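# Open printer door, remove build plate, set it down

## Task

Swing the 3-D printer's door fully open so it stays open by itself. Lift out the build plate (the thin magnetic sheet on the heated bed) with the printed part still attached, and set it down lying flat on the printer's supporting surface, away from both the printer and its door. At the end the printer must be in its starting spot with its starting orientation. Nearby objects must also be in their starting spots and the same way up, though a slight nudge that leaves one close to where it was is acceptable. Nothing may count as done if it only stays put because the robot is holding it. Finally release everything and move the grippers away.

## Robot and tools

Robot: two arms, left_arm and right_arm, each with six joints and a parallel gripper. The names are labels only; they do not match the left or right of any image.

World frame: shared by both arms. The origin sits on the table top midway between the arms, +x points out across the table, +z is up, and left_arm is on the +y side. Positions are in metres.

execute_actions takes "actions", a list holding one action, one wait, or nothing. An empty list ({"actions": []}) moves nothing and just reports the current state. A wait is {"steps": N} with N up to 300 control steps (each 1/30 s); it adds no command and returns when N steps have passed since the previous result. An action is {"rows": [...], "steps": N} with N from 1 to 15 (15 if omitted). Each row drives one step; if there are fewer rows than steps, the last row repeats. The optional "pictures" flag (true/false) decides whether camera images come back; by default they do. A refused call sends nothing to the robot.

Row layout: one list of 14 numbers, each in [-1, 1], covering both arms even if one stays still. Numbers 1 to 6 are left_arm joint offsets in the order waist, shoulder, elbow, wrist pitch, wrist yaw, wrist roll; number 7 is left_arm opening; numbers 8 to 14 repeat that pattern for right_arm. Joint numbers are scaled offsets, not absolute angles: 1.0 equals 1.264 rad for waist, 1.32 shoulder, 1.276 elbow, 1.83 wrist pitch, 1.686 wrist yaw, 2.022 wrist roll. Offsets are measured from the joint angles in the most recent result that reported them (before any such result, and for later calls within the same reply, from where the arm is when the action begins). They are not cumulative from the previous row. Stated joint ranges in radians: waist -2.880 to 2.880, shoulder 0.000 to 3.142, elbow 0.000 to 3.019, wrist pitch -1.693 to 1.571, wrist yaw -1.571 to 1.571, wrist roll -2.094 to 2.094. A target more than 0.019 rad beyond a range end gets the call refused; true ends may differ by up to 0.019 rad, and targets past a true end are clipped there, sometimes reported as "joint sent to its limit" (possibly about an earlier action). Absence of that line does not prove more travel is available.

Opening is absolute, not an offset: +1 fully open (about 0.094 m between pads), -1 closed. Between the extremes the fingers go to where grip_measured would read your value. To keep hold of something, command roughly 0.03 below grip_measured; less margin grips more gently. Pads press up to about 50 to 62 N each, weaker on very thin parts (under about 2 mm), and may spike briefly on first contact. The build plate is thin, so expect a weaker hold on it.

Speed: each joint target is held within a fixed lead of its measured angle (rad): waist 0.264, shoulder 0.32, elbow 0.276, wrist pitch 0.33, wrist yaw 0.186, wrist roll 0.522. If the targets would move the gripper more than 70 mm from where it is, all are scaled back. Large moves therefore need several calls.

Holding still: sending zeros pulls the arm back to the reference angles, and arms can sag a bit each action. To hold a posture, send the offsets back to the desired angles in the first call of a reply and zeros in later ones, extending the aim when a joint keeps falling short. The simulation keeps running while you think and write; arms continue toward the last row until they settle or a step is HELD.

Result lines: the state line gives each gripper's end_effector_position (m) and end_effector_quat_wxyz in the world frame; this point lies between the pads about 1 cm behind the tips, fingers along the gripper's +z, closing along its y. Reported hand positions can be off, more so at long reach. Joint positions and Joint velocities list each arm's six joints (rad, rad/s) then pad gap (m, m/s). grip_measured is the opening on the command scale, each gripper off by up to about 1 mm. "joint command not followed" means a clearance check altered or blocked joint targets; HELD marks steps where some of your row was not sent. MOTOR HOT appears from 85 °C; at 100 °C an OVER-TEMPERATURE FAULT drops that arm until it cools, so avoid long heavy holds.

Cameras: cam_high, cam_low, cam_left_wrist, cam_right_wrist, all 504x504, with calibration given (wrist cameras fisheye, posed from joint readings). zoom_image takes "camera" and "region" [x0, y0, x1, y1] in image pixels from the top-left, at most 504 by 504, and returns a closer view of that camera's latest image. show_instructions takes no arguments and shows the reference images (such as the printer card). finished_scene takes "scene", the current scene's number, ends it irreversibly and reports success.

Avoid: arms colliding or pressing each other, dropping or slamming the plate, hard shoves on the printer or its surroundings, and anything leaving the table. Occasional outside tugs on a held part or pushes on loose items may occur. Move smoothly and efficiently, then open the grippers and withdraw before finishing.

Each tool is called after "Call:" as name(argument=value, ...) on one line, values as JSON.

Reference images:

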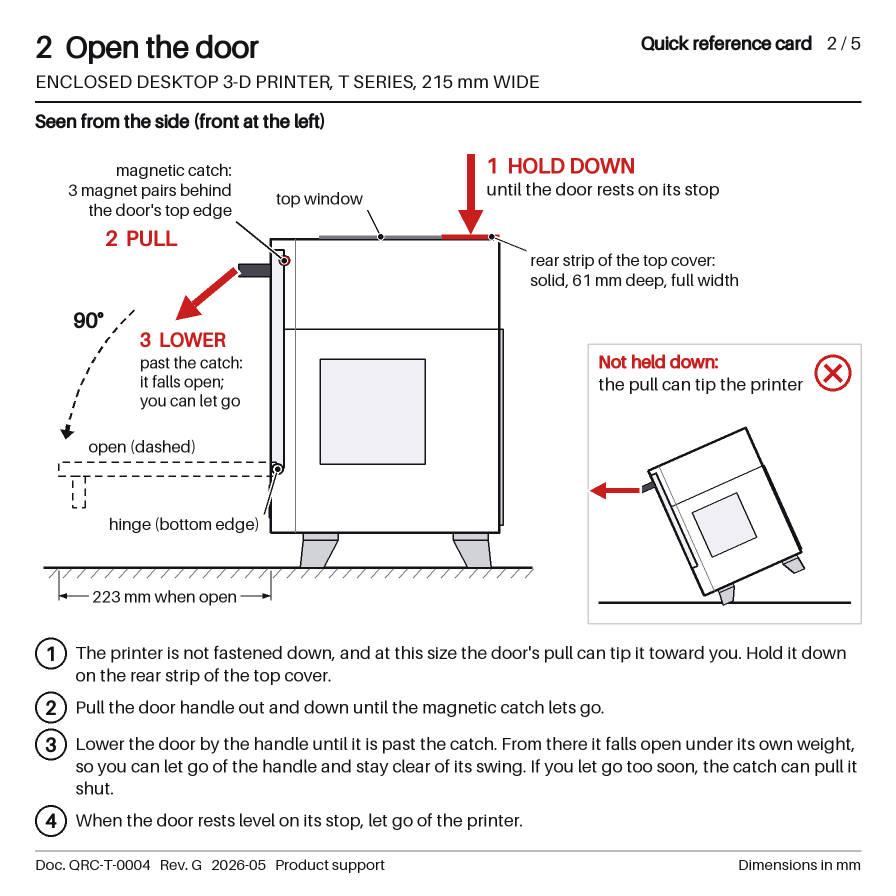

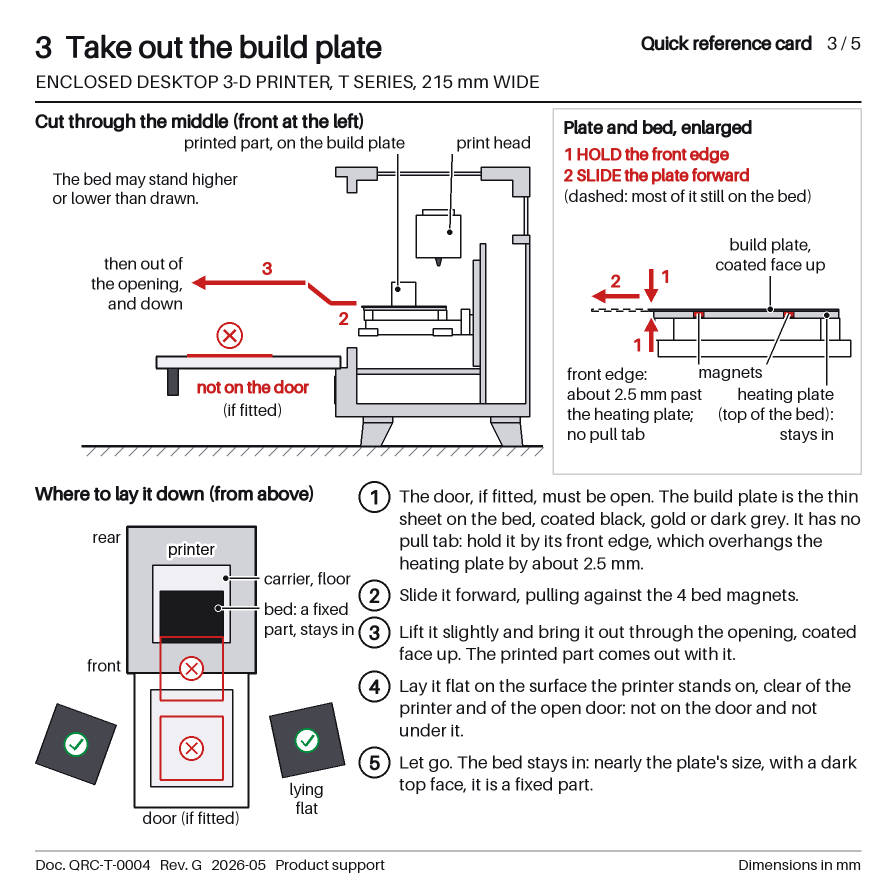

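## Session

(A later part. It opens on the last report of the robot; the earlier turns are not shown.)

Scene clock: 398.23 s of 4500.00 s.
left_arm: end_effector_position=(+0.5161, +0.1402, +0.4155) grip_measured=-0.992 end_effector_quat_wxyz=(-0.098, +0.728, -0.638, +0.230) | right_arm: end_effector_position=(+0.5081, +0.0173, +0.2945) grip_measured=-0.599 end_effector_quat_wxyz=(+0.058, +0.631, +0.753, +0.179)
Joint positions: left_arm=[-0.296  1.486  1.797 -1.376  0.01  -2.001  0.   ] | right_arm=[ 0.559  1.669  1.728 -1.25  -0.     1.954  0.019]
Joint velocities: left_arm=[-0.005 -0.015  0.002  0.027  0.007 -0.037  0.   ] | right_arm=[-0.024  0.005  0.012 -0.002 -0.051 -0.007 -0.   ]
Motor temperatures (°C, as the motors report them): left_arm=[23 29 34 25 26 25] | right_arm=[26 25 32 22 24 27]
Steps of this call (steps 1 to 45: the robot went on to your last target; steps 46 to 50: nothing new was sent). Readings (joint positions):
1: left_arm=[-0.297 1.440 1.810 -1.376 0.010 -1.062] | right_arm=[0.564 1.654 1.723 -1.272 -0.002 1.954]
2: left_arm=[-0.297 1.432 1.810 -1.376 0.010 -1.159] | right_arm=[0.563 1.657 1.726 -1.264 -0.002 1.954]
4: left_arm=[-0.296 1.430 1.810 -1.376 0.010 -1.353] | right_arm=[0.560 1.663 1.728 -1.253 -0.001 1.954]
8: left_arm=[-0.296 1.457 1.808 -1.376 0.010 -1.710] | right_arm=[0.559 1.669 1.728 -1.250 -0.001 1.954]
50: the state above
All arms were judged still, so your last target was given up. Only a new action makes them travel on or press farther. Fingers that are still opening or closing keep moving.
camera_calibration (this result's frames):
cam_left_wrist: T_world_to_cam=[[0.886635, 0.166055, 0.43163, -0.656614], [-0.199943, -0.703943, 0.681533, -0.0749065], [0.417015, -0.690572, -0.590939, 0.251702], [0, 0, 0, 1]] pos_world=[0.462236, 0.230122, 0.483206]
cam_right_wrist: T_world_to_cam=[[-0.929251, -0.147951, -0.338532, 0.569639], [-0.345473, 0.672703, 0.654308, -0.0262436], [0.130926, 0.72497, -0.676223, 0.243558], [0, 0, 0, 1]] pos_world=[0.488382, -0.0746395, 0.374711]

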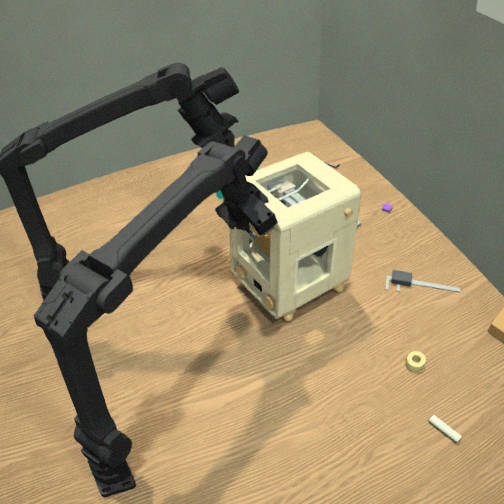

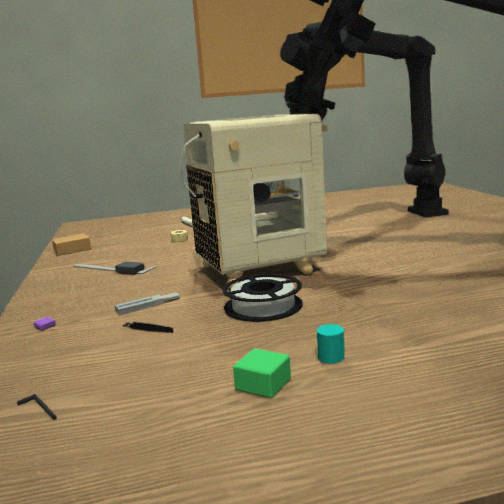

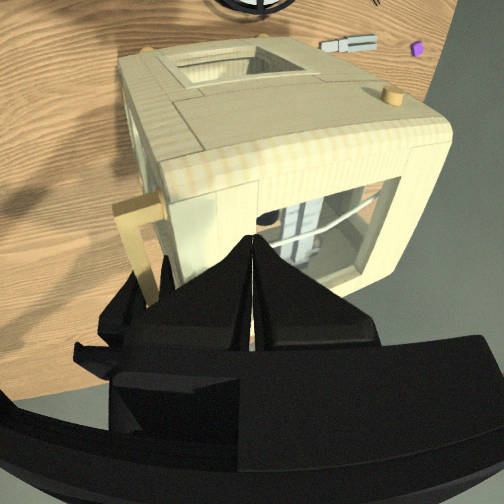

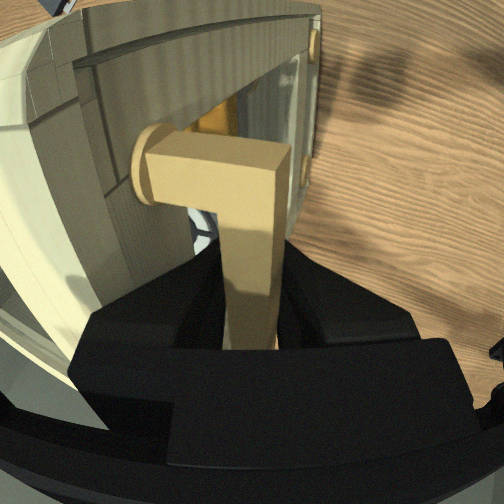

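Call:
execute_actions(actions=[{"rows": [[-0.02,-0.01,-0.02,0.01,0,-0.035,-1, 0,0,0,0,0,0,-0.6],[-0.04,-0.02,-0.04,0.02,0,-0.035,-1, 0,0,0,0,0,0,-0.6],[-0.06,-0.03,-0.06,0.03,0,-0.035,-1, 0,0,0,0,0,0,-0.6],[-0.08,-0.03,-0.08,0.04,0,-0.035,-1, 0,0,0,0,0,0,-0.6],[-0.1,-0.03,-0.1,0.05,0,-0.035,-1, 0,0,0,0,0,0,-0.6],[-0.113,-0.03,-0.125,0.057,0,-0.035,-1, 0,0,0,0,0,0,-0.6]], "steps": 15}], pictures=false)

Call:
execute_actions(actions=[{"steps": 15}])

Scene clock: 419.70 s of 4500.00 s.
left_arm: end_effector_position=(+0.4736, +0.0654, +0.3658) grip_measured=-0.992 end_effector_quat_wxyz=(-0.067, +0.696, -0.679, +0.222) | right_arm: end_effector_position=(+0.5075, +0.0175, +0.2944) grip_measured=-0.599 end_effector_quat_wxyz=(+0.057, +0.631, +0.753, +0.179)
Joint positions: left_arm=[-0.456  1.446  1.632 -1.289  0.01  -2.054  0.   ] | right_arm=[ 0.559  1.669  1.728 -1.252 -0.002  1.954  0.019]
Joint velocities: left_arm=[ 0.083 -0.015  0.002  0.027 -0.022  0.007 -0.   ] | right_arm=[-0.024 -0.005 -0.012 -0.002  0.037  0.007  0.001]
Motor temperatures (°C, as the motors report them): left_arm=[23 29 33 25 26 25] | right_arm=[26 25 36 23 24 27]
Steps of this call (steps 1 to 90: nothing new was sent; then 17.97 s passed at rest; steps 91 to 105: all 15 steps of this action). Readings (joint positions):
91: left_arm=[-0.297 1.485 1.795 -1.374 0.010 -2.009] | right_arm=[0.559 1.669 1.728 -1.251 -0.002 1.954]
92: left_arm=[-0.300 1.481 1.785 -1.368 0.010 -2.018] | right_arm=[0.559 1.669 1.728 -1.252 -0.002 1.954]
94: left_arm=[-0.321 1.464 1.744 -1.344 0.009 -2.032] | right_arm=[0.559 1.669 1.728 -1.252 -0.002 1.954]
98: left_arm=[-0.414 1.441 1.655 -1.300 0.009 -2.046] | right_arm=[0.559 1.669 1.728 -1.252 -0.002 1.954]
105: the state above

Scene clock: 420.20 s of 4500.00 s.
left_arm: end_effector_position=(+0.4761, +0.0703, +0.3659) grip_measured=-0.992 end_effector_quat_wxyz=(-0.068, +0.701, -0.675, +0.222) | right_arm: end_effector_position=(+0.5075, +0.0175, +0.2944) grip_measured=-0.599 end_effector_quat_wxyz=(+0.057, +0.631, +0.753, +0.179)
Joint positions: left_arm=[-0.445  1.446  1.632 -1.288  0.01  -2.056  0.   ] | right_arm=[ 0.559  1.669  1.728 -1.252 -0.002  1.954  0.019]
Joint velocities: left_arm=[ 0.005 -0.015 -0.002 -0.012 -0.022 -0.007 -0.   ] | right_arm=[-0.015  0.005 -0.017 -0.017 -0.066 -0.007 -0.001]
Motor temperatures (°C, as the motors report them): left_arm=[23 29 33 25 26 25] | right_arm=[26 25 36 23 24 27]
Steps of this call (steps 1 to 15: the robot went on to your last target). Readings (joint positions):
1: left_arm=[-0.452 1.446 1.632 -1.289 0.010 -2.055] | right_arm=[0.559 1.669 1.728 -1.252 -0.002 1.954]
2: left_arm=[-0.450 1.446 1.632 -1.288 0.010 -2.055] | right_arm=[0.559 1.669 1.728 -1.252 -0.002 1.954]
4: left_arm=[-0.446 1.446 1.632 -1.288 0.010 -2.055] | right_arm=[0.559 1.669 1.728 -1.252 -0.002 1.954]
8: left_arm=[-0.445 1.446 1.632 -1.288 0.010 -2.056] | right_arm=[0.559 1.669 1.728 -1.252 -0.002 1.954]
15: the state above
camera_calibration (this result's frames):
cam_left_wrist: T_world_to_cam=[[0.917571, 0.0793359, 0.389575, -0.581337], [-0.238283, -0.674648, 0.698621, -0.0883675], [0.318252, -0.733863, -0.600133, 0.244149], [0, 0, 0, 1]] pos_world=[0.43466, 0.165676, 0.434732]
cam_right_wrist: T_world_to_cam=[[-0.929952, -0.148795, -0.336228, 0.568691], [-0.344529, 0.672007, 0.65552, -0.0273459], [0.128409, 0.725443, -0.676198, 0.244616], [0, 0, 0, 1]] pos_world=[0.488023, -0.0744598, 0.374544]

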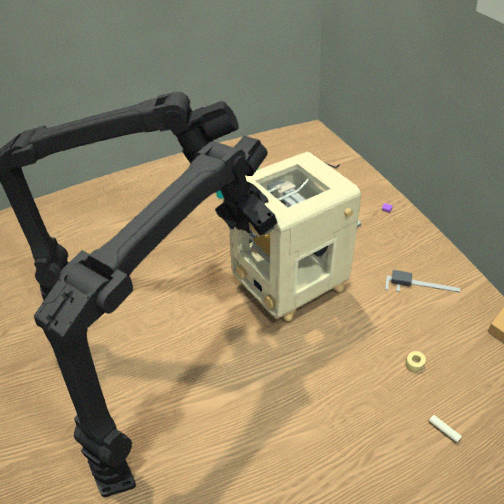

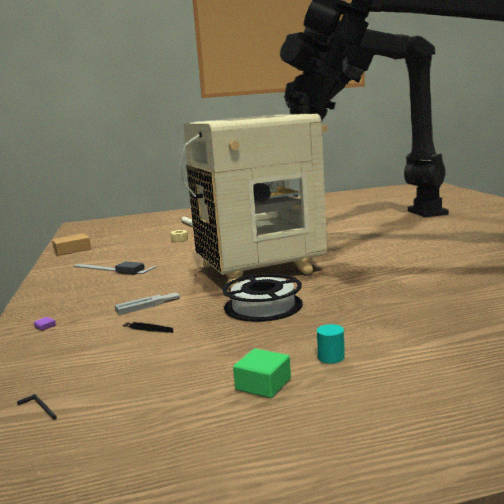

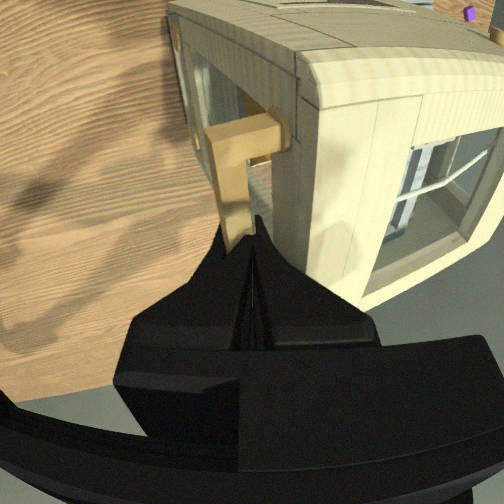

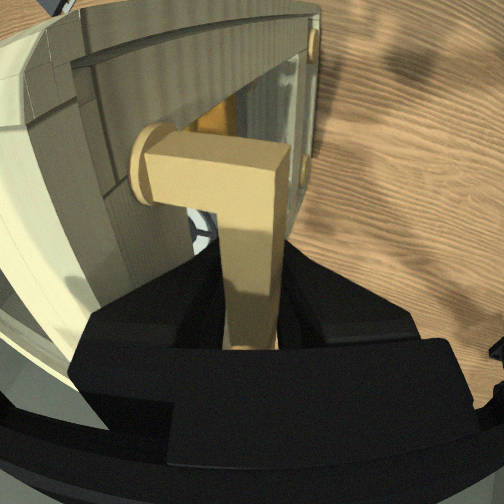

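Call:
execute_actions(actions=[{"rows": [[0,0.002,-0.012,0.015,0,0,-1, 0,0,0,0,0,0,-0.6],[0,0.004,-0.02,0.022,0,0,-1, 0,0,0,0,0,0,-0.6],[0,0.004,-0.027,0.028,0,0,-1, 0,0,0,0,0,0,-0.6]], "steps": 15}], pictures=false)

Call:
execute_actions(actions=[{"rows": [[0.005,0.005,0.02,0,0,0,-1, 0,0,0,0,0,0,-0.6],[0.008,0.01,0.027,0,0,0,-1, 0,0,0,0,0,0,-0.6],[0.011,0.015,0.034,0,0,0,-1, 0,0,0,0,0,0,-0.6],[0.014,0.02,0.04,0,0,0,-1, 0,0,0,0,0,0,-0.6],[0.017,0.025,0.046,0,0,0,-1, 0,0,0,0,0,0,-0.6],[0.02,0.03,0.052,0,0,0,-1, 0,0,0,0,0,0,-0.6],[0.022,0.035,0.058,0,0,0,-1, 0,0,0,0,0,0,-0.6]], "steps": 15}], pictures=false)

Call:
execute_actions(actions=[{"steps": 10}])

Scene clock: 436.50 s of 4500.00 s.
left_arm: end_effector_position=(+0.4778, +0.0695, +0.3524) grip_measured=-0.992 end_effector_quat_wxyz=(-0.068, +0.701, -0.675, +0.221) | right_arm: end_effector_position=(+0.5074, +0.0176, +0.2944) grip_measured=-0.599 end_effector_quat_wxyz=(+0.057, +0.631, +0.753, +0.179)
Joint positions: left_arm=[-0.445  1.446  1.596 -1.254  0.01  -2.056  0.   ] | right_arm=[ 0.559  1.669  1.728 -1.252 -0.003  1.954  0.019]
Joint velocities: left_arm=[-0.005  0.005 -0.007 -0.007 -0.037 -0.037 -0.   ] | right_arm=[-0.005 -0.005 -0.027  0.027  0.007  0.007 -0.   ]
Motor temperatures (°C, as the motors report them): left_arm=[23 28 33 25 26 25] | right_arm=[26 25 33 22 24 27]
Steps of this call (steps 1 to 15: the robot went on to your last target; steps 16 to 90: nothing new was sent; then 12.80 s passed at rest; steps 91 to 105: all 15 steps of this action). Readings (joint positions):
91: left_arm=[-0.445 1.446 1.631 -1.286 0.010 -2.056] | right_arm=[0.559 1.669 1.728 -1.252 -0.003 1.954]
92: left_arm=[-0.445 1.446 1.627 -1.279 0.010 -2.056] | right_arm=[0.559 1.669 1.728 -1.252 -0.003 1.954]
94: left_arm=[-0.445 1.446 1.614 -1.263 0.010 -2.056] | right_arm=[0.559 1.669 1.728 -1.252 -0.003 1.954]
98: left_arm=[-0.445 1.446 1.597 -1.256 0.010 -2.056] | right_arm=[0.559 1.669 1.728 -1.252 -0.003 1.954]
105: the state above

Scene clock: 437.00 s of 4500.00 s.
left_arm: end_effector_position=(+0.4939, +0.0753, +0.3470) grip_measured=-0.992 end_effector_quat_wxyz=(-0.069, +0.709, -0.668, +0.216) | right_arm: end_effector_position=(+0.5074, +0.0176, +0.2944) grip_measured=-0.599 end_effector_quat_wxyz=(+0.057, +0.631, +0.753, +0.179)
Joint positions: left_arm=[-0.423  1.481  1.623 -1.254  0.01  -2.056  0.   ] | right_arm=[ 0.559  1.669  1.728 -1.252 -0.003  1.954  0.019]
Joint velocities: left_arm=[-0.005 -0.015 -0.002  0.012 -0.022 -0.007  0.   ] | right_arm=[-0.005 -0.005 -0.007 -0.007  0.095 -0.022 -0.   ]
Motor temperatures (°C, as the motors report them): left_arm=[23 28 33 25 26 25] | right_arm=[26 25 33 22 24 27]
Steps of this call (steps 1 to 15: all 15 steps of this action). Readings (joint positions):
1: left_arm=[-0.445 1.446 1.596 -1.254 0.010 -2.056] | right_arm=[0.559 1.669 1.728 -1.252 -0.003 1.954]
2: left_arm=[-0.445 1.446 1.596 -1.254 0.010 -2.056] | right_arm=[0.559 1.669 1.728 -1.252 -0.003 1.954]
4: left_arm=[-0.444 1.447 1.597 -1.254 0.010 -2.056] | right_arm=[0.559 1.669 1.728 -1.252 -0.003 1.954]
8: left_arm=[-0.434 1.464 1.614 -1.254 0.010 -2.056] | right_arm=[0.559 1.669 1.728 -1.252 -0.003 1.954]
15: the state above

Scene clock: 437.33 s of 4500.00 s.
left_arm: end_effector_position=(+0.4939, +0.0753, +0.3470) grip_measured=-0.992 end_effector_quat_wxyz=(-0.069, +0.709, -0.668, +0.216) | right_arm: end_effector_position=(+0.5074, +0.0176, +0.2944) grip_measured=-0.599 end_effector_quat_wxyz=(+0.057, +0.631, +0.753, +0.179)
Joint positions: left_arm=[-0.423  1.481  1.623 -1.254  0.01  -2.056  0.   ] | right_arm=[ 0.559  1.669  1.728 -1.252 -0.003  1.954  0.019]
Joint velocities: left_arm=[-0.024 -0.015  0.007  0.012 -0.037  0.022 -0.001] | right_arm=[-0.015 -0.015  0.002 -0.007  0.037  0.007  0.001]
Motor temperatures (°C, as the motors report them): left_arm=[23 28 33 25 26 25] | right_arm=[26 25 33 22 24 27]
Steps of this call (steps 1 to 10: the robot went on to your last target). Readings (joint positions):
1: left_arm=[-0.423 1.481 1.623 -1.254 0.010 -2.056] | right_arm=[0.559 1.669 1.728 -1.252 -0.003 1.954]
2: left_arm=[-0.423 1.481 1.623 -1.254 0.010 -2.056] | right_arm=[0.559 1.669 1.728 -1.252 -0.003 1.954]
4: left_arm=[-0.423 1.481 1.623 -1.254 0.010 -2.056] | right_arm=[0.559 1.669 1.728 -1.252 -0.003 1.954]
8: left_arm=[-0.423 1.481 1.623 -1.254 0.010 -2.056] | right_arm=[0.559 1.669 1.728 -1.252 -0.003 1.954]
10: the state above
camera_calibration (this result's frames):
cam_left_wrist: T_world_to_cam=[[0.919174, 0.0983363, 0.381378, -0.590078], [-0.216482, -0.682792, 0.697805, -0.0773932], [0.329021, -0.723965, -0.606316, 0.226917], [0, 0, 0, 1]] pos_world=[0.45097, 0.169463, 0.416632]
cam_right_wrist: T_world_to_cam=[[-0.930037, -0.148854, -0.335967, 0.56861], [-0.344471, 0.671516, 0.656054, -0.0276225], [0.127951, 0.725885, -0.67581, 0.244655], [0, 0, 0, 1]] pos_world=[0.488009, -0.0744023, 0.374496]

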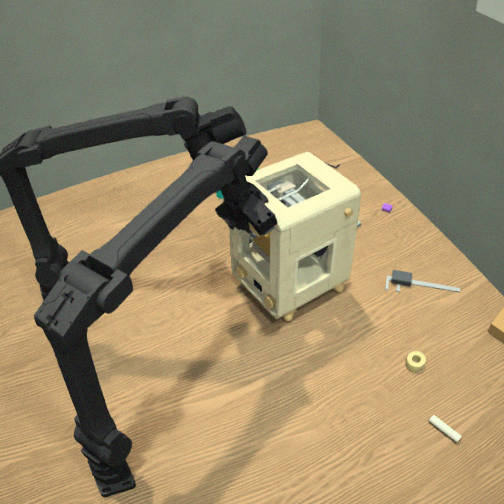

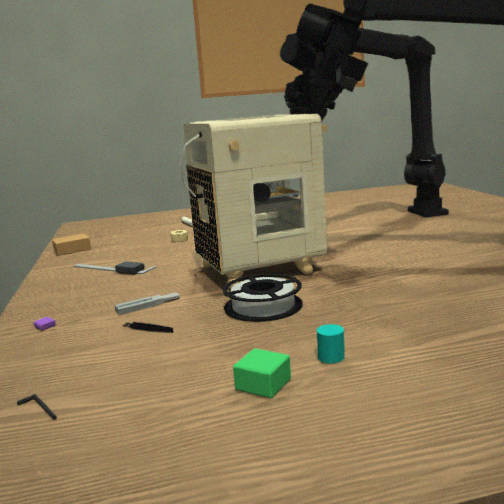

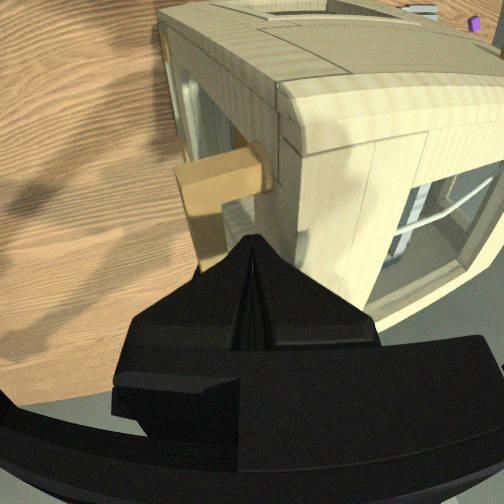

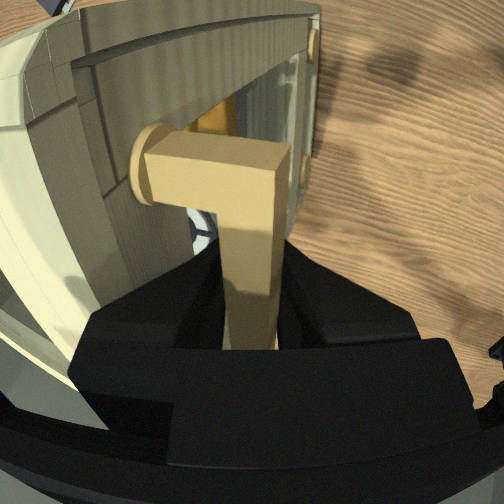

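Call:
execute_actions(actions=[{"rows": [[0,0,0.04,-0.01,0,0,-1, 0,0,0,0,0,0,-0.6],[0,0,0.05,-0.015,0,0,-1, 0,0,0,0,0,0,-0.6],[0,0,0.058,-0.02,0,0,-1, 0,0,0,0,0,0,-0.6]], "steps": 15}], pictures=false)

Call:
execute_actions(actions=[{"rows": [[0.01,0.003,0.04,0.01,0,0,-1, 0,0,0,0,0,0,-0.6],[0.01,0.006,0.04,0.015,0,0,-1, 0,0,0,0,0,0,-0.6],[0.012,0.009,0.045,0.02,0,0,-1, 0,0,0,0,0,0,-0.6],[0.014,0.012,0.045,0.025,0,0,-1, 0,0,0,0,0,0,-0.6],[0.016,0.015,0.045,0.03,0,0,-1, 0,0,0,0,0,0,-0.6],[0.016,0.015,0.045,0.035,0,0,-1, 0,0,0,0,0,0,-0.6]], "steps": 15}])

Scene clock: 453.30 s of 4500.00 s.
left_arm: end_effector_position=(+0.4936, +0.0754, +0.3584) grip_measured=-0.992 end_effector_quat_wxyz=(-0.070, +0.708, -0.667, +0.219) | right_arm: end_effector_position=(+0.5074, +0.0176, +0.2944) grip_measured=-0.599 end_effector_quat_wxyz=(+0.057, +0.631, +0.753, +0.179)
Joint positions: left_arm=[-0.423  1.481  1.651 -1.276  0.01  -2.056  0.   ] | right_arm=[ 0.559  1.669  1.728 -1.252 -0.003  1.954  0.019]
Joint velocities: left_arm=[ 0.005  0.005  0.007  0.012  0.022  0.022 -0.001] | right_arm=[-0.005 -0.005 -0.007 -0.012  0.007 -0.022 -0.001]
Motor temperatures (°C, as the motors report them): left_arm=[23 28 35 25 26 25] | right_arm=[26 25 33 22 24 27]
A step of this action was HELD (marked below), so the robot has no last target. An arm can still carry out its HELD step.
Steps of this call (steps 1 to 15: the robot went on to your last target; steps 16 to 90: nothing new was sent; then 12.47 s passed at rest; steps 91 to 105: all 15 steps of this action). Readings (joint positions):
91: left_arm=[-0.423 1.481 1.623 -1.255 0.010 -2.056] | right_arm=[0.559 1.669 1.728 -1.252 -0.003 1.954] HELD
92: left_arm=[-0.423 1.481 1.624 -1.258 0.010 -2.056] | right_arm=[0.559 1.669 1.728 -1.252 -0.003 1.954] HELD
93: left_arm=[-0.423 1.481 1.627 -1.265 0.010 -2.056] | right_arm=[0.559 1.669 1.728 -1.252 -0.003 1.954] HELD
94: left_arm=[-0.423 1.481 1.631 -1.270 0.010 -2.056] | right_arm=[0.559 1.669 1.728 -1.252 -0.003 1.954] HELD
98: left_arm=[-0.423 1.481 1.649 -1.276 0.010 -2.056] | right_arm=[0.559 1.669 1.728 -1.252 -0.003 1.954]
105: the state above
joint command not followed: on one or more control steps a check withheld the commanded joint targets of the right arm, and it was not sent them on those steps.
cause: the commanded joint targets would bring a part of the robot too close to another arm (this arm's wrist (the part past joint 4) and the other arm's wrist (the part past joint 4)); next, command targets that bring no part of the robot closer to that arm.

Scene clock: 453.80 s of 4500.00 s.
left_arm: end_effector_position=(+0.5075, +0.0768, +0.3668) grip_measured=-0.992 end_effector_quat_wxyz=(-0.080, +0.708, -0.658, +0.243) | right_arm: end_effector_position=(+0.5074, +0.0176, +0.2944) grip_measured=-0.599 end_effector_quat_wxyz=(+0.057, +0.631, +0.753, +0.179)
Joint positions: left_arm=[-0.41   1.484  1.66  -1.229  0.01  -2.056  0.   ] | right_arm=[ 0.559  1.669  1.728 -1.252 -0.003  1.954  0.019]
Joint velocities: left_arm=[ 0.005 -0.005 -0.012 -0.012  0.007  0.081 -0.001] | right_arm=[ 0.005  0.005  0.032  0.012 -0.051 -0.037 -0.001]
Motor temperatures (°C, as the motors report them): left_arm=[23 28 35 25 26 25] | right_arm=[26 25 33 22 24 27]
Steps of this call (steps 1 to 15: all 15 steps of this action). Readings (joint positions):
1: left_arm=[-0.423 1.481 1.651 -1.276 0.010 -2.056] | right_arm=[0.559 1.669 1.728 -1.252 -0.003 1.954]
2: left_arm=[-0.423 1.481 1.651 -1.274 0.010 -2.056] | right_arm=[0.559 1.669 1.728 -1.252 -0.003 1.954]
4: left_arm=[-0.421 1.482 1.652 -1.263 0.010 -2.056] | right_arm=[0.559 1.669 1.728 -1.252 -0.003 1.954]
8: left_arm=[-0.414 1.483 1.659 -1.234 0.010 -2.056] | right_arm=[0.559 1.669 1.728 -1.252 -0.003 1.954]
15: the state above
camera_calibration (this result's frames):
cam_left_wrist: T_world_to_cam=[[0.895918, 0.119446, 0.427859, -0.617139], [-0.245815, -0.668955, 0.70148, -0.0747448], [0.370007, -0.733643, -0.569967, 0.202178], [0, 0, 0, 1]] pos_world=[0.459725, 0.17204, 0.431715]
cam_right_wrist: T_world_to_cam=[[-0.930037, -0.148854, -0.335967, 0.56861], [-0.344471, 0.671516, 0.656054, -0.0276225], [0.127951, 0.725885, -0.67581, 0.244655], [0, 0, 0, 1]] pos_world=[0.488009, -0.0744023, 0.374496]

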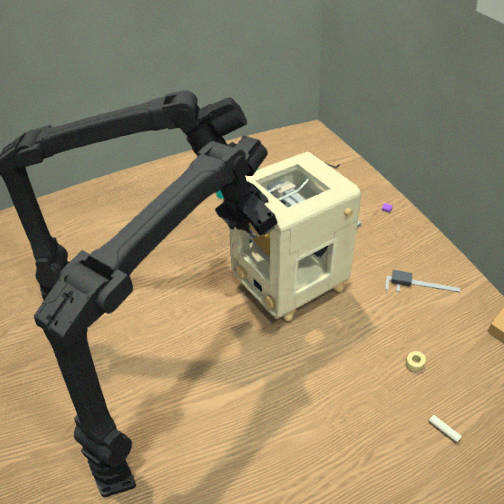

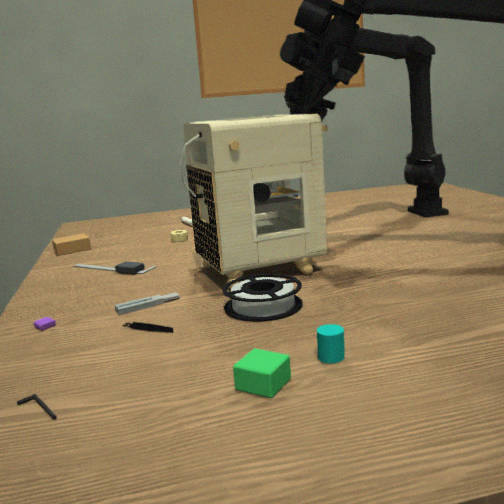

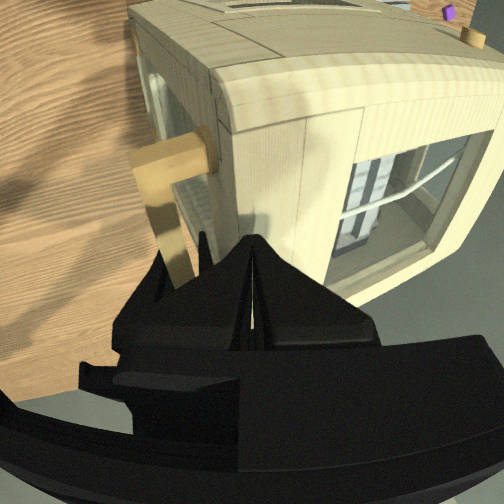

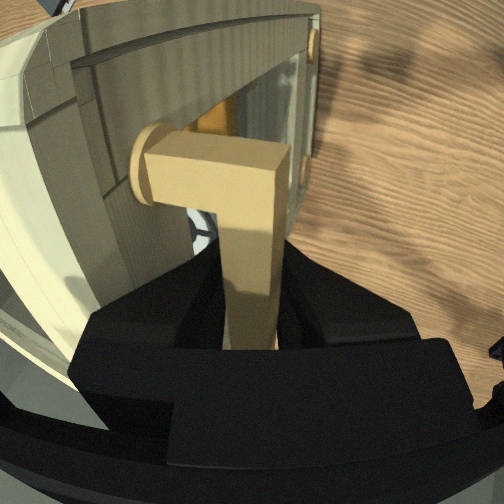

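Call:
execute_actions(actions=[{"rows": [[0.013,-0.015,0,-0.017,0,0,-1, 0,0,0,0,0,0,-0.6],[0.013,-0.025,0,-0.017,0,0,-1, 0,0,0,0,0,0,-0.6],[0.013,-0.034,0,-0.017,0,0,-1, 0,0,0,0,0,0,-0.6],[0.013,-0.034,0,-0.017,0,0,-1, 0,0,0,0,0,0,-0.6],[0.013,-0.034,-0.01,-0.017,0,0,-1, 0,0,0,0,0,0,-0.6],[0.013,-0.034,-0.02,-0.017,0,0,-1, 0,0,0,0,0,0,-0.6],[0.013,-0.034,-0.03,-0.017,0,0,-1, 0,0,0,0,0,0,-0.6],[0.013,-0.034,-0.04,-0.017,0,0,-1, 0,0,0,0,0,0,-0.6],[0.013,-0.034,-0.053,-0.017,0,0,-1, 0,0,0,0,0,0,-0.6]], "steps": 15}], pictures=false)

Call:
execute_actions(actions=[{"steps": 12}], pictures=false)

Scene clock: 470.90 s of 4500.00 s.
left_arm: end_effector_position=(+0.4843, +0.0915, +0.3595) grip_measured=-0.992 end_effector_quat_wxyz=(-0.076, +0.713, -0.658, +0.228) | right_arm: end_effector_position=(+0.5074, +0.0176, +0.2944) grip_measured=-0.599 end_effector_quat_wxyz=(+0.057, +0.631, +0.753, +0.179)
Joint positions: left_arm=[-0.402  1.43   1.593 -1.249  0.01  -2.056  0.   ] | right_arm=[ 0.559  1.669  1.728 -1.252 -0.003  1.954  0.019]
Joint velocities: left_arm=[-0.015  0.015 -0.056  0.017  0.007 -0.037  0.001] | right_arm=[-0.005 -0.015 -0.007 -0.007 -0.081 -0.007 -0.001]
Motor temperatures (°C, as the motors report them): left_arm=[23 28 35 25 26 25] | right_arm=[26 25 32 22 23 27]
Steps of this call (steps 1 to 15: the robot went on to your last target; steps 16 to 90: nothing new was sent; then 13.60 s passed at rest; steps 91 to 105: all 15 steps of this action). Readings (joint positions):
91: left_arm=[-0.410 1.484 1.660 -1.232 0.010 -2.056] | right_arm=[0.559 1.669 1.728 -1.252 -0.003 1.954]
92: left_arm=[-0.409 1.482 1.660 -1.238 0.010 -2.056] | right_arm=[0.559 1.669 1.728 -1.252 -0.003 1.954]
94: left_arm=[-0.407 1.474 1.657 -1.245 0.010 -2.056] | right_arm=[0.559 1.669 1.728 -1.252 -0.003 1.954]
98: left_arm=[-0.402 1.444 1.637 -1.246 0.010 -2.056] | right_arm=[0.559 1.669 1.728 -1.252 -0.003 1.954]
105: the state above

Scene clock: 471.30 s of 4500.00 s.
left_arm: end_effector_position=(+0.4842, +0.0916, +0.3588) grip_measured=-0.992 end_effector_quat_wxyz=(-0.076, +0.714, -0.658, +0.227) | right_arm: end_effector_position=(+0.5074, +0.0176, +0.2944) grip_measured=-0.599 end_effector_quat_wxyz=(+0.057, +0.631, +0.753, +0.179)
Joint positions: left_arm=[-0.402  1.43   1.592 -1.249  0.01  -2.056  0.   ] | right_arm=[ 0.559  1.669  1.728 -1.252 -0.003  1.954  0.019]
Joint velocities: left_arm=[-0.005 -0.005 -0.042 -0.022 -0.081  0.051 -0.   ] | right_arm=[ 0.005  0.005 -0.022 -0.017 -0.007  0.022 -0.001]
Motor temperatures (°C, as the motors report them): left_arm=[23 28 35 25 26 25] | right_arm=[26 25 32 22 23 27]
Steps of this call (steps 1 to 12: the robot went on to your last target). Readings (joint positions):
1: left_arm=[-0.402 1.430 1.592 -1.249 0.010 -2.056] | right_arm=[0.559 1.669 1.728 -1.252 -0.003 1.954]
2: left_arm=[-0.402 1.430 1.592 -1.249 0.010 -2.056] | right_arm=[0.559 1.669 1.728 -1.252 -0.003 1.954]
4: left_arm=[-0.402 1.430 1.592 -1.249 0.010 -2.056] | right_arm=[0.559 1.669 1.728 -1.252 -0.003 1.954]
8: left_arm=[-0.402 1.430 1.592 -1.249 0.010 -2.056] | right_arm=[0.559 1.669 1.728 -1.252 -0.003 1.954]
12: the state above

Call:
execute_actions(actions=[{"rows": [[0,0.01,0,0,0,0,-1, 0,0,0,0,0,0,-0.6],[0,0.015,0,0,0,0,-1, 0,0,0,0,0,0,-0.6],[0,0.021,0,0,0,0,-1, 0,0,0,0,0,0,-0.6]], "steps": 12}], pictures=false)

Call:
execute_actions(actions=[{"rows": [[0.005,0.008,0.037,0,0,0,-1, 0,0,0,0,0,0,-0.6],[0.006,0.012,0.04,0,0,0,-1, 0,0,0,0,0,0,-0.6],[0.008,0.016,0.044,0,0,0,-1, 0,0,0,0,0,0,-0.6],[0.01,0.02,0.048,0,0,0,-1, 0,0,0,0,0,0,-0.6],[0.012,0.024,0.052,0,0,0,-1, 0,0,0,0,0,0,-0.6],[0.012,0.028,0.056,0,0,0,-1, 0,0,0,0,0,0,-0.6],[0.012,0.032,0.06,0,0,0,-1, 0,0,0,0,0,0,-0.6],[0.012,0.036,0.064,0,0,0,-1, 0,0,0,0,0,0,-0.6]], "steps": 15}])

Scene clock: 480.07 s of 4500.00 s.
left_arm: end_effector_position=(+0.4874, +0.0902, +0.3510) grip_measured=-0.992 end_effector_quat_wxyz=(-0.073, +0.715, -0.660, +0.220) | right_arm: end_effector_position=(+0.5074, +0.0176, +0.2944) grip_measured=-0.599 end_effector_quat_wxyz=(+0.057, +0.631, +0.753, +0.179)
Joint positions: left_arm=[-0.402  1.445  1.592 -1.249  0.01  -2.056  0.   ] | right_arm=[ 0.559  1.669  1.728 -1.252 -0.003  1.954  0.019]
Joint velocities: left_arm=[-0.005 -0.005  0.007 -0.007 -0.022 -0.022  0.001] | right_arm=[-0.005 -0.015 -0.002 -0.017 -0.007 -0.066 -0.001]
Motor temperatures (°C, as the motors report them): left_arm=[23 28 34 25 26 25] | right_arm=[26 25 32 22 23 27]
Steps of this call (steps 1 to 15: the robot went on to your last target; steps 16 to 90: nothing new was sent; then 5.37 s passed at rest; steps 91 to 102: all 12 steps of this action). Readings (joint positions):
91: left_arm=[-0.402 1.430 1.592 -1.249 0.010 -2.056] | right_arm=[0.559 1.669 1.728 -1.252 -0.003 1.954]
92: left_arm=[-0.402 1.430 1.592 -1.249 0.010 -2.056] | right_arm=[0.559 1.669 1.728 -1.252 -0.003 1.954]
94: left_arm=[-0.402 1.432 1.592 -1.249 0.010 -2.056] | right_arm=[0.559 1.669 1.728 -1.252 -0.003 1.954]
98: left_arm=[-0.402 1.440 1.592 -1.249 0.010 -2.056] | right_arm=[0.559 1.669 1.728 -1.252 -0.003 1.954]
102: the state above

Scene clock: 480.57 s of 4500.00 s.
left_arm: end_effector_position=(+0.4994, +0.0879, +0.3525) grip_measured=-0.992 end_effector_quat_wxyz=(-0.073, +0.716, -0.657, +0.222) | right_arm: end_effector_position=(+0.5074, +0.0176, +0.2944) grip_measured=-0.599 end_effector_quat_wxyz=(+0.057, +0.631, +0.753, +0.179)
Joint positions: left_arm=[-0.397  1.475  1.626 -1.25   0.013 -2.056  0.   ] | right_arm=[ 0.559  1.669  1.728 -1.252 -0.003  1.954  0.019]
Joint velocities: left_arm=[-0.005 -0.005  0.007  0.002  0.007 -0.037 -0.   ] | right_arm=[-0.015  0.005 -0.002 -0.002 -0.007  0.051 -0.002]
Motor temperatures (°C, as the motors report them): left_arm=[23 28 34 25 26 25] | right_arm=[26 25 32 22 23 27]
Steps of this call (steps 1 to 15: all 15 steps of this action). Readings (joint positions):
1: left_arm=[-0.402 1.445 1.592 -1.249 0.010 -2.056] | right_arm=[0.559 1.669 1.728 -1.252 -0.003 1.954]
2: left_arm=[-0.402 1.445 1.592 -1.249 0.010 -2.056] | right_arm=[0.559 1.669 1.728 -1.252 -0.003 1.954]
4: left_arm=[-0.402 1.447 1.595 -1.249 0.010 -2.056] | right_arm=[0.559 1.669 1.728 -1.252 -0.003 1.954]
8: left_arm=[-0.399 1.462 1.616 -1.249 0.010 -2.056] | right_arm=[0.559 1.669 1.728 -1.252 -0.003 1.954]
15: the state above
camera_calibration (this result's frames):
cam_left_wrist: T_world_to_cam=[[0.911813, 0.124321, 0.391332, -0.600568], [-0.207742, -0.682402, 0.700835, -0.076917], [0.354174, -0.720327, -0.596397, 0.221237], [0, 0, 0, 1]] pos_world=[0.453271, 0.181538, 0.420873]
cam_right_wrist: T_world_to_cam=[[-0.930037, -0.148854, -0.335967, 0.56861], [-0.344471, 0.671516, 0.656054, -0.0276225], [0.127951, 0.725885, -0.67581, 0.244655], [0, 0, 0, 1]] pos_world=[0.488009, -0.0744023, 0.374496]

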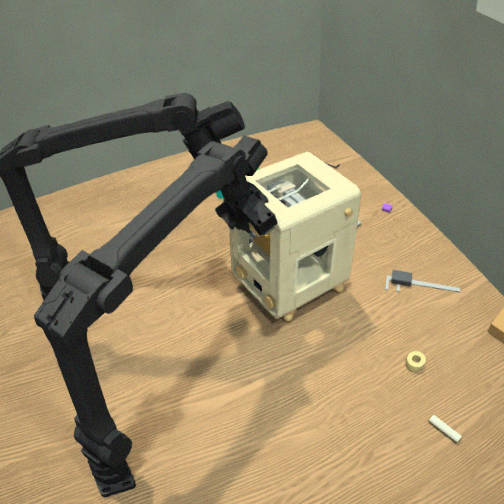

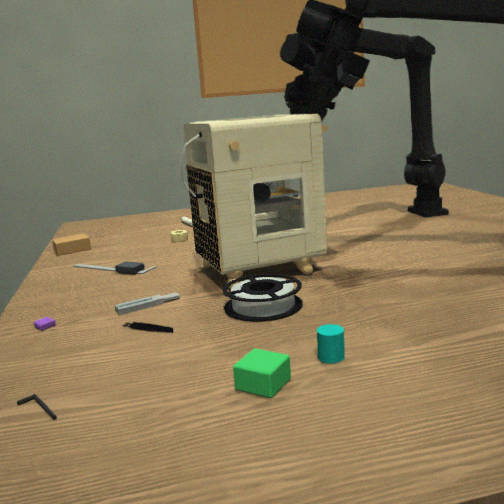

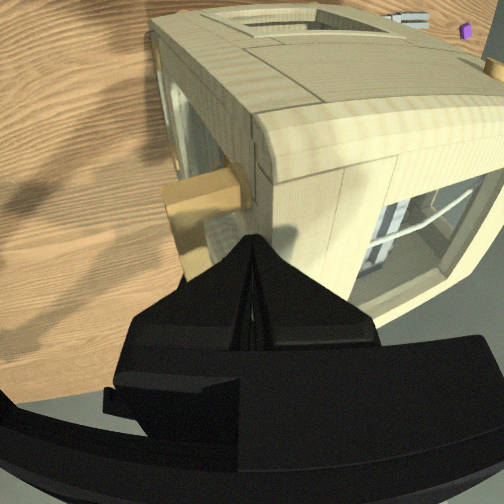

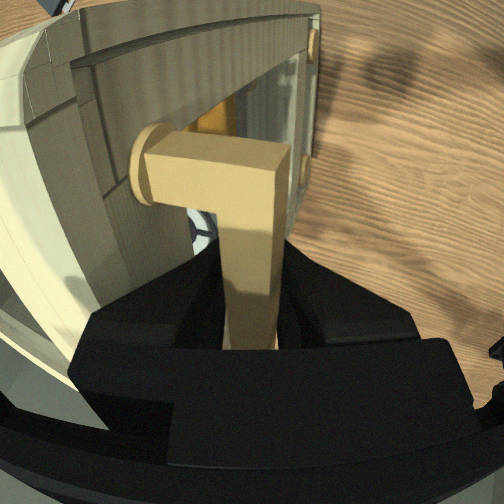

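Call:
execute_actions(actions=[{"rows": [[0.015,0.02,0.04,0.01,-0.01,0,-1, 0.005,-0.005,0,-0.02,0,0,-0.6],[0.02,0.025,0.045,0.015,-0.01,0,-1, 0.01,-0.01,-0.005,-0.025,0,0,-0.6],[0.025,0.03,0.05,0.02,-0.015,0,-1, 0.015,-0.015,-0.01,-0.03,0,0,-0.6],[0.03,0.035,0.05,0.025,-0.015,0,-1, 0.02,-0.02,-0.015,-0.035,-0.01,0,-0.6],[0.035,0.04,0.055,0.03,-0.02,0,-1, 0.025,-0.025,-0.02,-0.04,-0.01,0,-0.6],[0.04,0.045,0.055,0.035,-0.02,0,-1, 0.03,-0.028,-0.025,-0.048,-0.015,0,-0.6],[0.04,0.045,0.055,0.04,-0.02,0,-1, 0.034,-0.031,-0.029,-0.054,-0.015,0,-0.6],[0.04,0.045,0.055,0.04,-0.02,0,-1, 0.038,-0.034,-0.032,-0.06,-0.015,0,-0.6],[0.04,0.045,0.055,0.04,-0.02,0,-1, 0.042,-0.037,-0.035,-0.066,-0.02,0,-0.6],[0.04,0.045,0.055,0.04,-0.02,0,-1, 0.047,-0.041,-0.039,-0.072,-0.02,0,-0.6],[0.04,0.045,0.055,0.04,-0.02,0,-1, 0.052,-0.045,-0.043,-0.079,-0.02,0,-0.6]], "steps": 15}], pictures=false)

Call:
execute_actions(actions=[{"steps": 8}])

Scene clock: 500.13 s of 4500.00 s.
left_arm: end_effector_position=(+0.5007, +0.0884, +0.3520) grip_measured=-0.992 end_effector_quat_wxyz=(-0.075, +0.717, -0.657, +0.221) | right_arm: end_effector_position=(+0.5000, +0.0160, +0.2919) grip_measured=-0.598 end_effector_quat_wxyz=(+0.050, +0.631, +0.756, +0.169)
Joint positions: left_arm=[-0.397  1.478  1.628 -1.25   0.008 -2.056  0.   ] | right_arm=[ 0.562  1.665  1.722 -1.274 -0.009  1.954  0.019]
Joint velocities: left_arm=[-0.024 -0.005 -0.007  0.017 -0.037 -0.007 -0.002] | right_arm=[-0.015 -0.005  0.002 -0.012 -0.081  0.051  0.   ]
Motor temperatures (°C, as the motors report them): left_arm=[23 28 36 25 26 25] | right_arm=[26 25 32 22 23 27]
Steps of this call (steps 1 to 15: the robot went on to your last target; steps 16 to 90: nothing new was sent; then 16.07 s passed at rest; steps 91 to 105: all 15 steps of this action). Readings (joint positions):
91: left_arm=[-0.397 1.475 1.626 -1.250 0.012 -2.056] | right_arm=[0.560 1.669 1.728 -1.256 -0.003 1.954]
92: left_arm=[-0.397 1.475 1.626 -1.250 0.011 -2.056] | right_arm=[0.560 1.669 1.728 -1.263 -0.003 1.954]
94: left_arm=[-0.397 1.477 1.627 -1.250 0.009 -2.056] | right_arm=[0.561 1.669 1.728 -1.272 -0.004 1.954]
98: left_arm=[-0.397 1.478 1.628 -1.250 0.008 -2.056] | right_arm=[0.561 1.667 1.725 -1.274 -0.008 1.954]
105: the state above

Scene clock: 500.40 s of 4500.00 s.
left_arm: end_effector_position=(+0.5007, +0.0884, +0.3520) grip_measured=-0.992 end_effector_quat_wxyz=(-0.075, +0.717, -0.657, +0.221) | right_arm: end_effector_position=(+0.5000, +0.0160, +0.2919) grip_measured=-0.598 end_effector_quat_wxyz=(+0.050, +0.631, +0.756, +0.169)
Joint positions: left_arm=[-0.397  1.478  1.628 -1.25   0.008 -2.056  0.   ] | right_arm=[ 0.562  1.665  1.722 -1.274 -0.009  1.954  0.019]
Joint velocities: left_arm=[-0.005 -0.015 -0.032  0.007 -0.037  0.007  0.   ] | right_arm=[-0.005  0.015 -0.012 -0.017 -0.022 -0.007  0.   ]
Motor temperatures (°C, as the motors report them): left_arm=[23 28 36 25 26 25] | right_arm=[26 25 32 22 24 27]
Steps of this call (steps 1 to 8: the robot went on to your last target). Readings (joint positions):
1: left_arm=[-0.397 1.478 1.628 -1.250 0.008 -2.056] | right_arm=[0.562 1.665 1.722 -1.274 -0.009 1.954]
2: left_arm=[-0.397 1.478 1.628 -1.250 0.008 -2.056] | right_arm=[0.562 1.665 1.722 -1.274 -0.009 1.954]
4: left_arm=[-0.397 1.478 1.628 -1.250 0.008 -2.056] | right_arm=[0.562 1.665 1.722 -1.274 -0.009 1.954]
8: the state above
camera_calibration (this result's frames):
cam_left_wrist: T_world_to_cam=[[0.911066, 0.124697, 0.392948, -0.601871], [-0.206874, -0.686179, 0.697396, -0.0748958], [0.356596, -0.716665, -0.599358, 0.220306], [0, 0, 0, 1]] pos_world=[0.45429, 0.181545, 0.420779]
cam_right_wrist: T_world_to_cam=[[-0.936986, -0.156026, -0.31259, 0.557412], [-0.332152, 0.675232, 0.658587, -0.0345092], [0.108315, 0.720915, -0.684507, 0.257532], [0, 0, 0, 1]] pos_world=[0.482931, -0.0753859, 0.373251]

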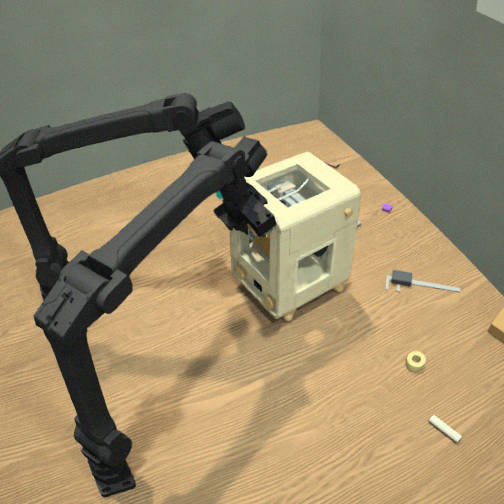

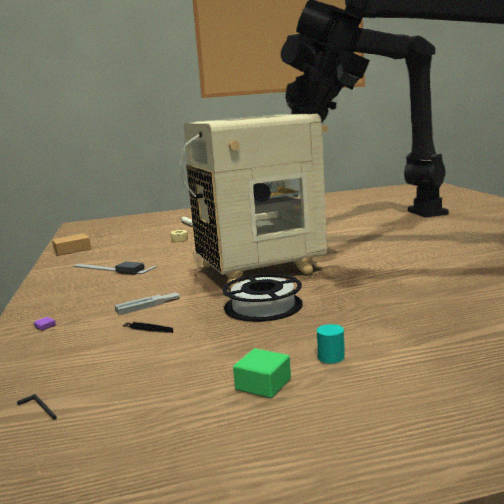

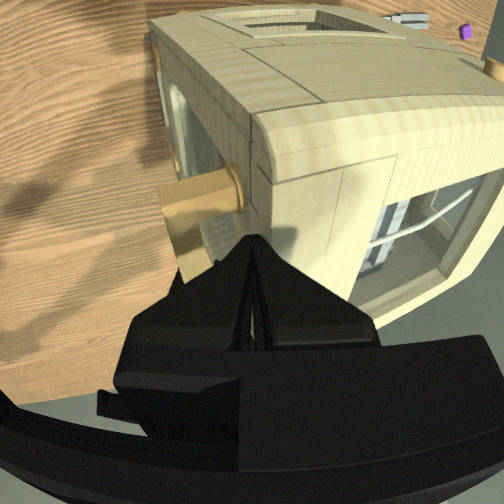

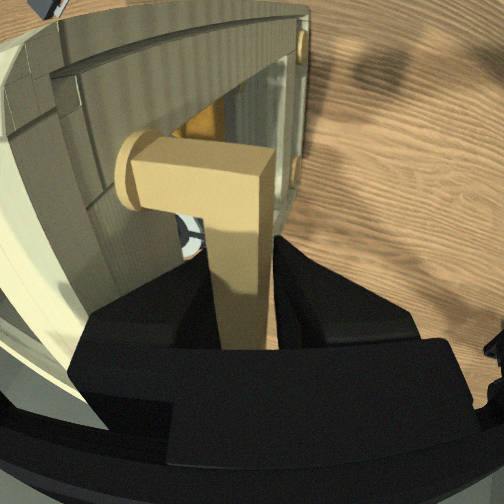

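Call:
execute_actions(actions=[{"rows": [[0.04,0.045,0.055,0.04,-0.02,0,-1, 0.05,-0.042,-0.038,-0.07,-0.02,0,-0.6],[0.045,0.05,0.06,0.045,-0.02,0,-1, 0.055,-0.046,-0.042,-0.076,-0.02,0,-0.6],[0.05,0.05,0.06,0.05,-0.02,0,-1, 0.06,-0.05,-0.046,-0.082,-0.025,0,-0.6],[0.05,0.05,0.06,0.05,-0.02,0,-1, 0.065,-0.055,-0.05,-0.09,-0.03,0,-0.6]], "steps": 15}])

Call:
zoom_image(camera="cam_left_wrist", region=[130, 90, 330, 290])

Scene clock: 507.13 s of 4500.00 s.
left_arm: end_effector_position=(+0.5084, +0.0949, +0.3526) grip_measured=-0.992 end_effector_quat_wxyz=(-0.081, +0.721, -0.651, +0.222) | right_arm: end_effector_position=(+0.4416, +0.0153, +0.2807) grip_measured=-0.599 end_effector_quat_wxyz=(+0.016, +0.641, +0.760, +0.107)
Joint positions: left_arm=[-0.382  1.487  1.638 -1.245  0.002 -2.056  0.   ] | right_arm=[ 0.613  1.62   1.661 -1.395 -0.024  2.018  0.019]
Joint velocities: left_arm=[-0.015  0.005 -0.022 -0.012 -0.037 -0.022 -0.001] | right_arm=[ 0.015  0.015 -0.012 -0.007 -0.022 -0.007 -0.   ]
Motor temperatures (°C, as the motors report them): left_arm=[23 28 36 26 27 25] | right_arm=[26 25 31 23 24 27]
Steps of this call (steps 1 to 15: the robot went on to your last target; steps 16 to 90: nothing new was sent; then 3.23 s passed at rest; steps 91 to 105: all 15 steps of this action). Readings (joint positions):
91: left_arm=[-0.397 1.478 1.628 -1.250 0.007 -2.056] | right_arm=[0.562 1.665 1.722 -1.274 -0.010 1.954]
92: left_arm=[-0.397 1.478 1.628 -1.250 0.007 -2.056] | right_arm=[0.562 1.665 1.722 -1.274 -0.010 1.954]
94: left_arm=[-0.396 1.478 1.629 -1.250 0.007 -2.056] | right_arm=[0.562 1.664 1.720 -1.276 -0.015 1.954]
98: left_arm=[-0.388 1.485 1.635 -1.246 -0.001 -2.056] | right_arm=[0.599 1.622 1.669 -1.395 -0.044 1.965]
105: the state above
camera_calibration (this result's frames):
cam_left_wrist: T_world_to_cam=[[0.906011, 0.139212, 0.399706, -0.61112], [-0.199837, -0.691778, 0.693908, -0.0710368], [0.373108, -0.708564, -0.598939, 0.213263], [0, 0, 0, 1]] pos_world=[0.459915, 0.187044, 0.421293]
cam_right_wrist: T_world_to_cam=[[-0.970498, -0.162904, -0.177755, 0.476168], [-0.240408, 0.710065, 0.661825, -0.0879143], [0.0184039, 0.685033, -0.72828, 0.309264], [0, 0, 0, 1]] pos_world=[0.435293, -0.0718614, 0.368056]

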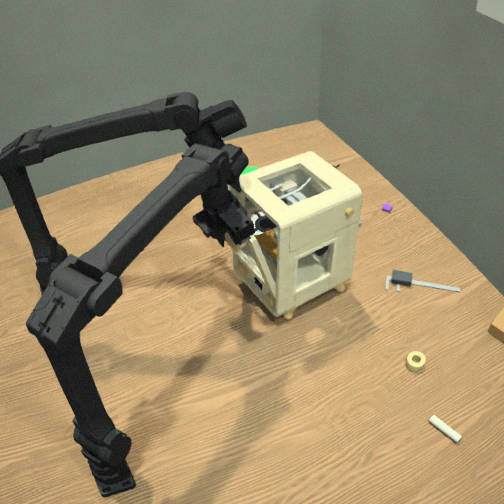

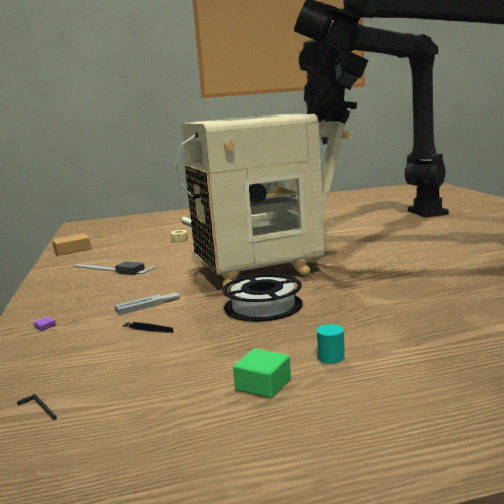

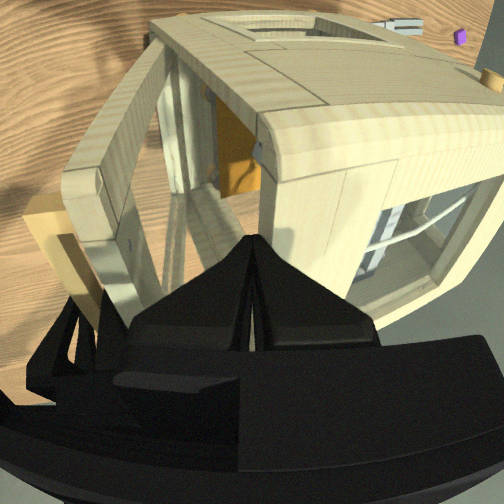

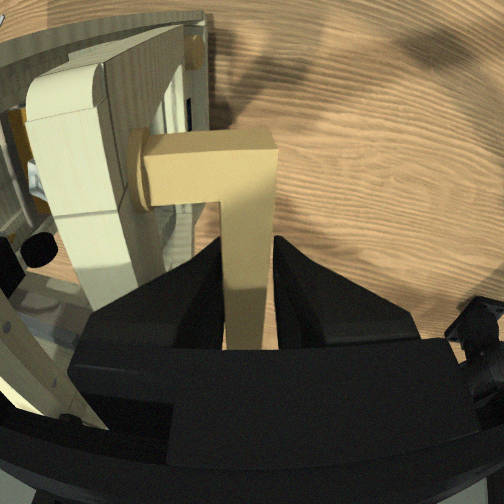

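Region (130, 90, 330, 290) of cam_left_wrist's 504x504 image, scaled by 2.520, with more detail than that image has.

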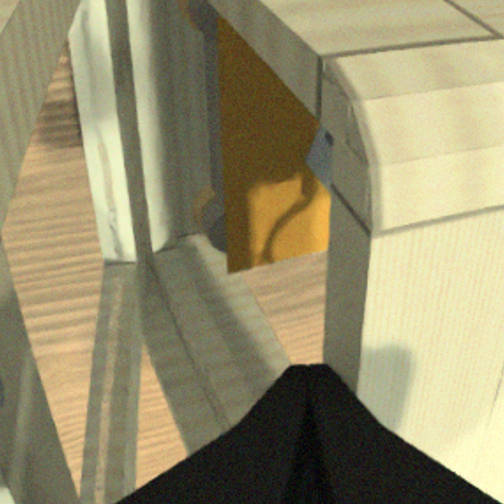

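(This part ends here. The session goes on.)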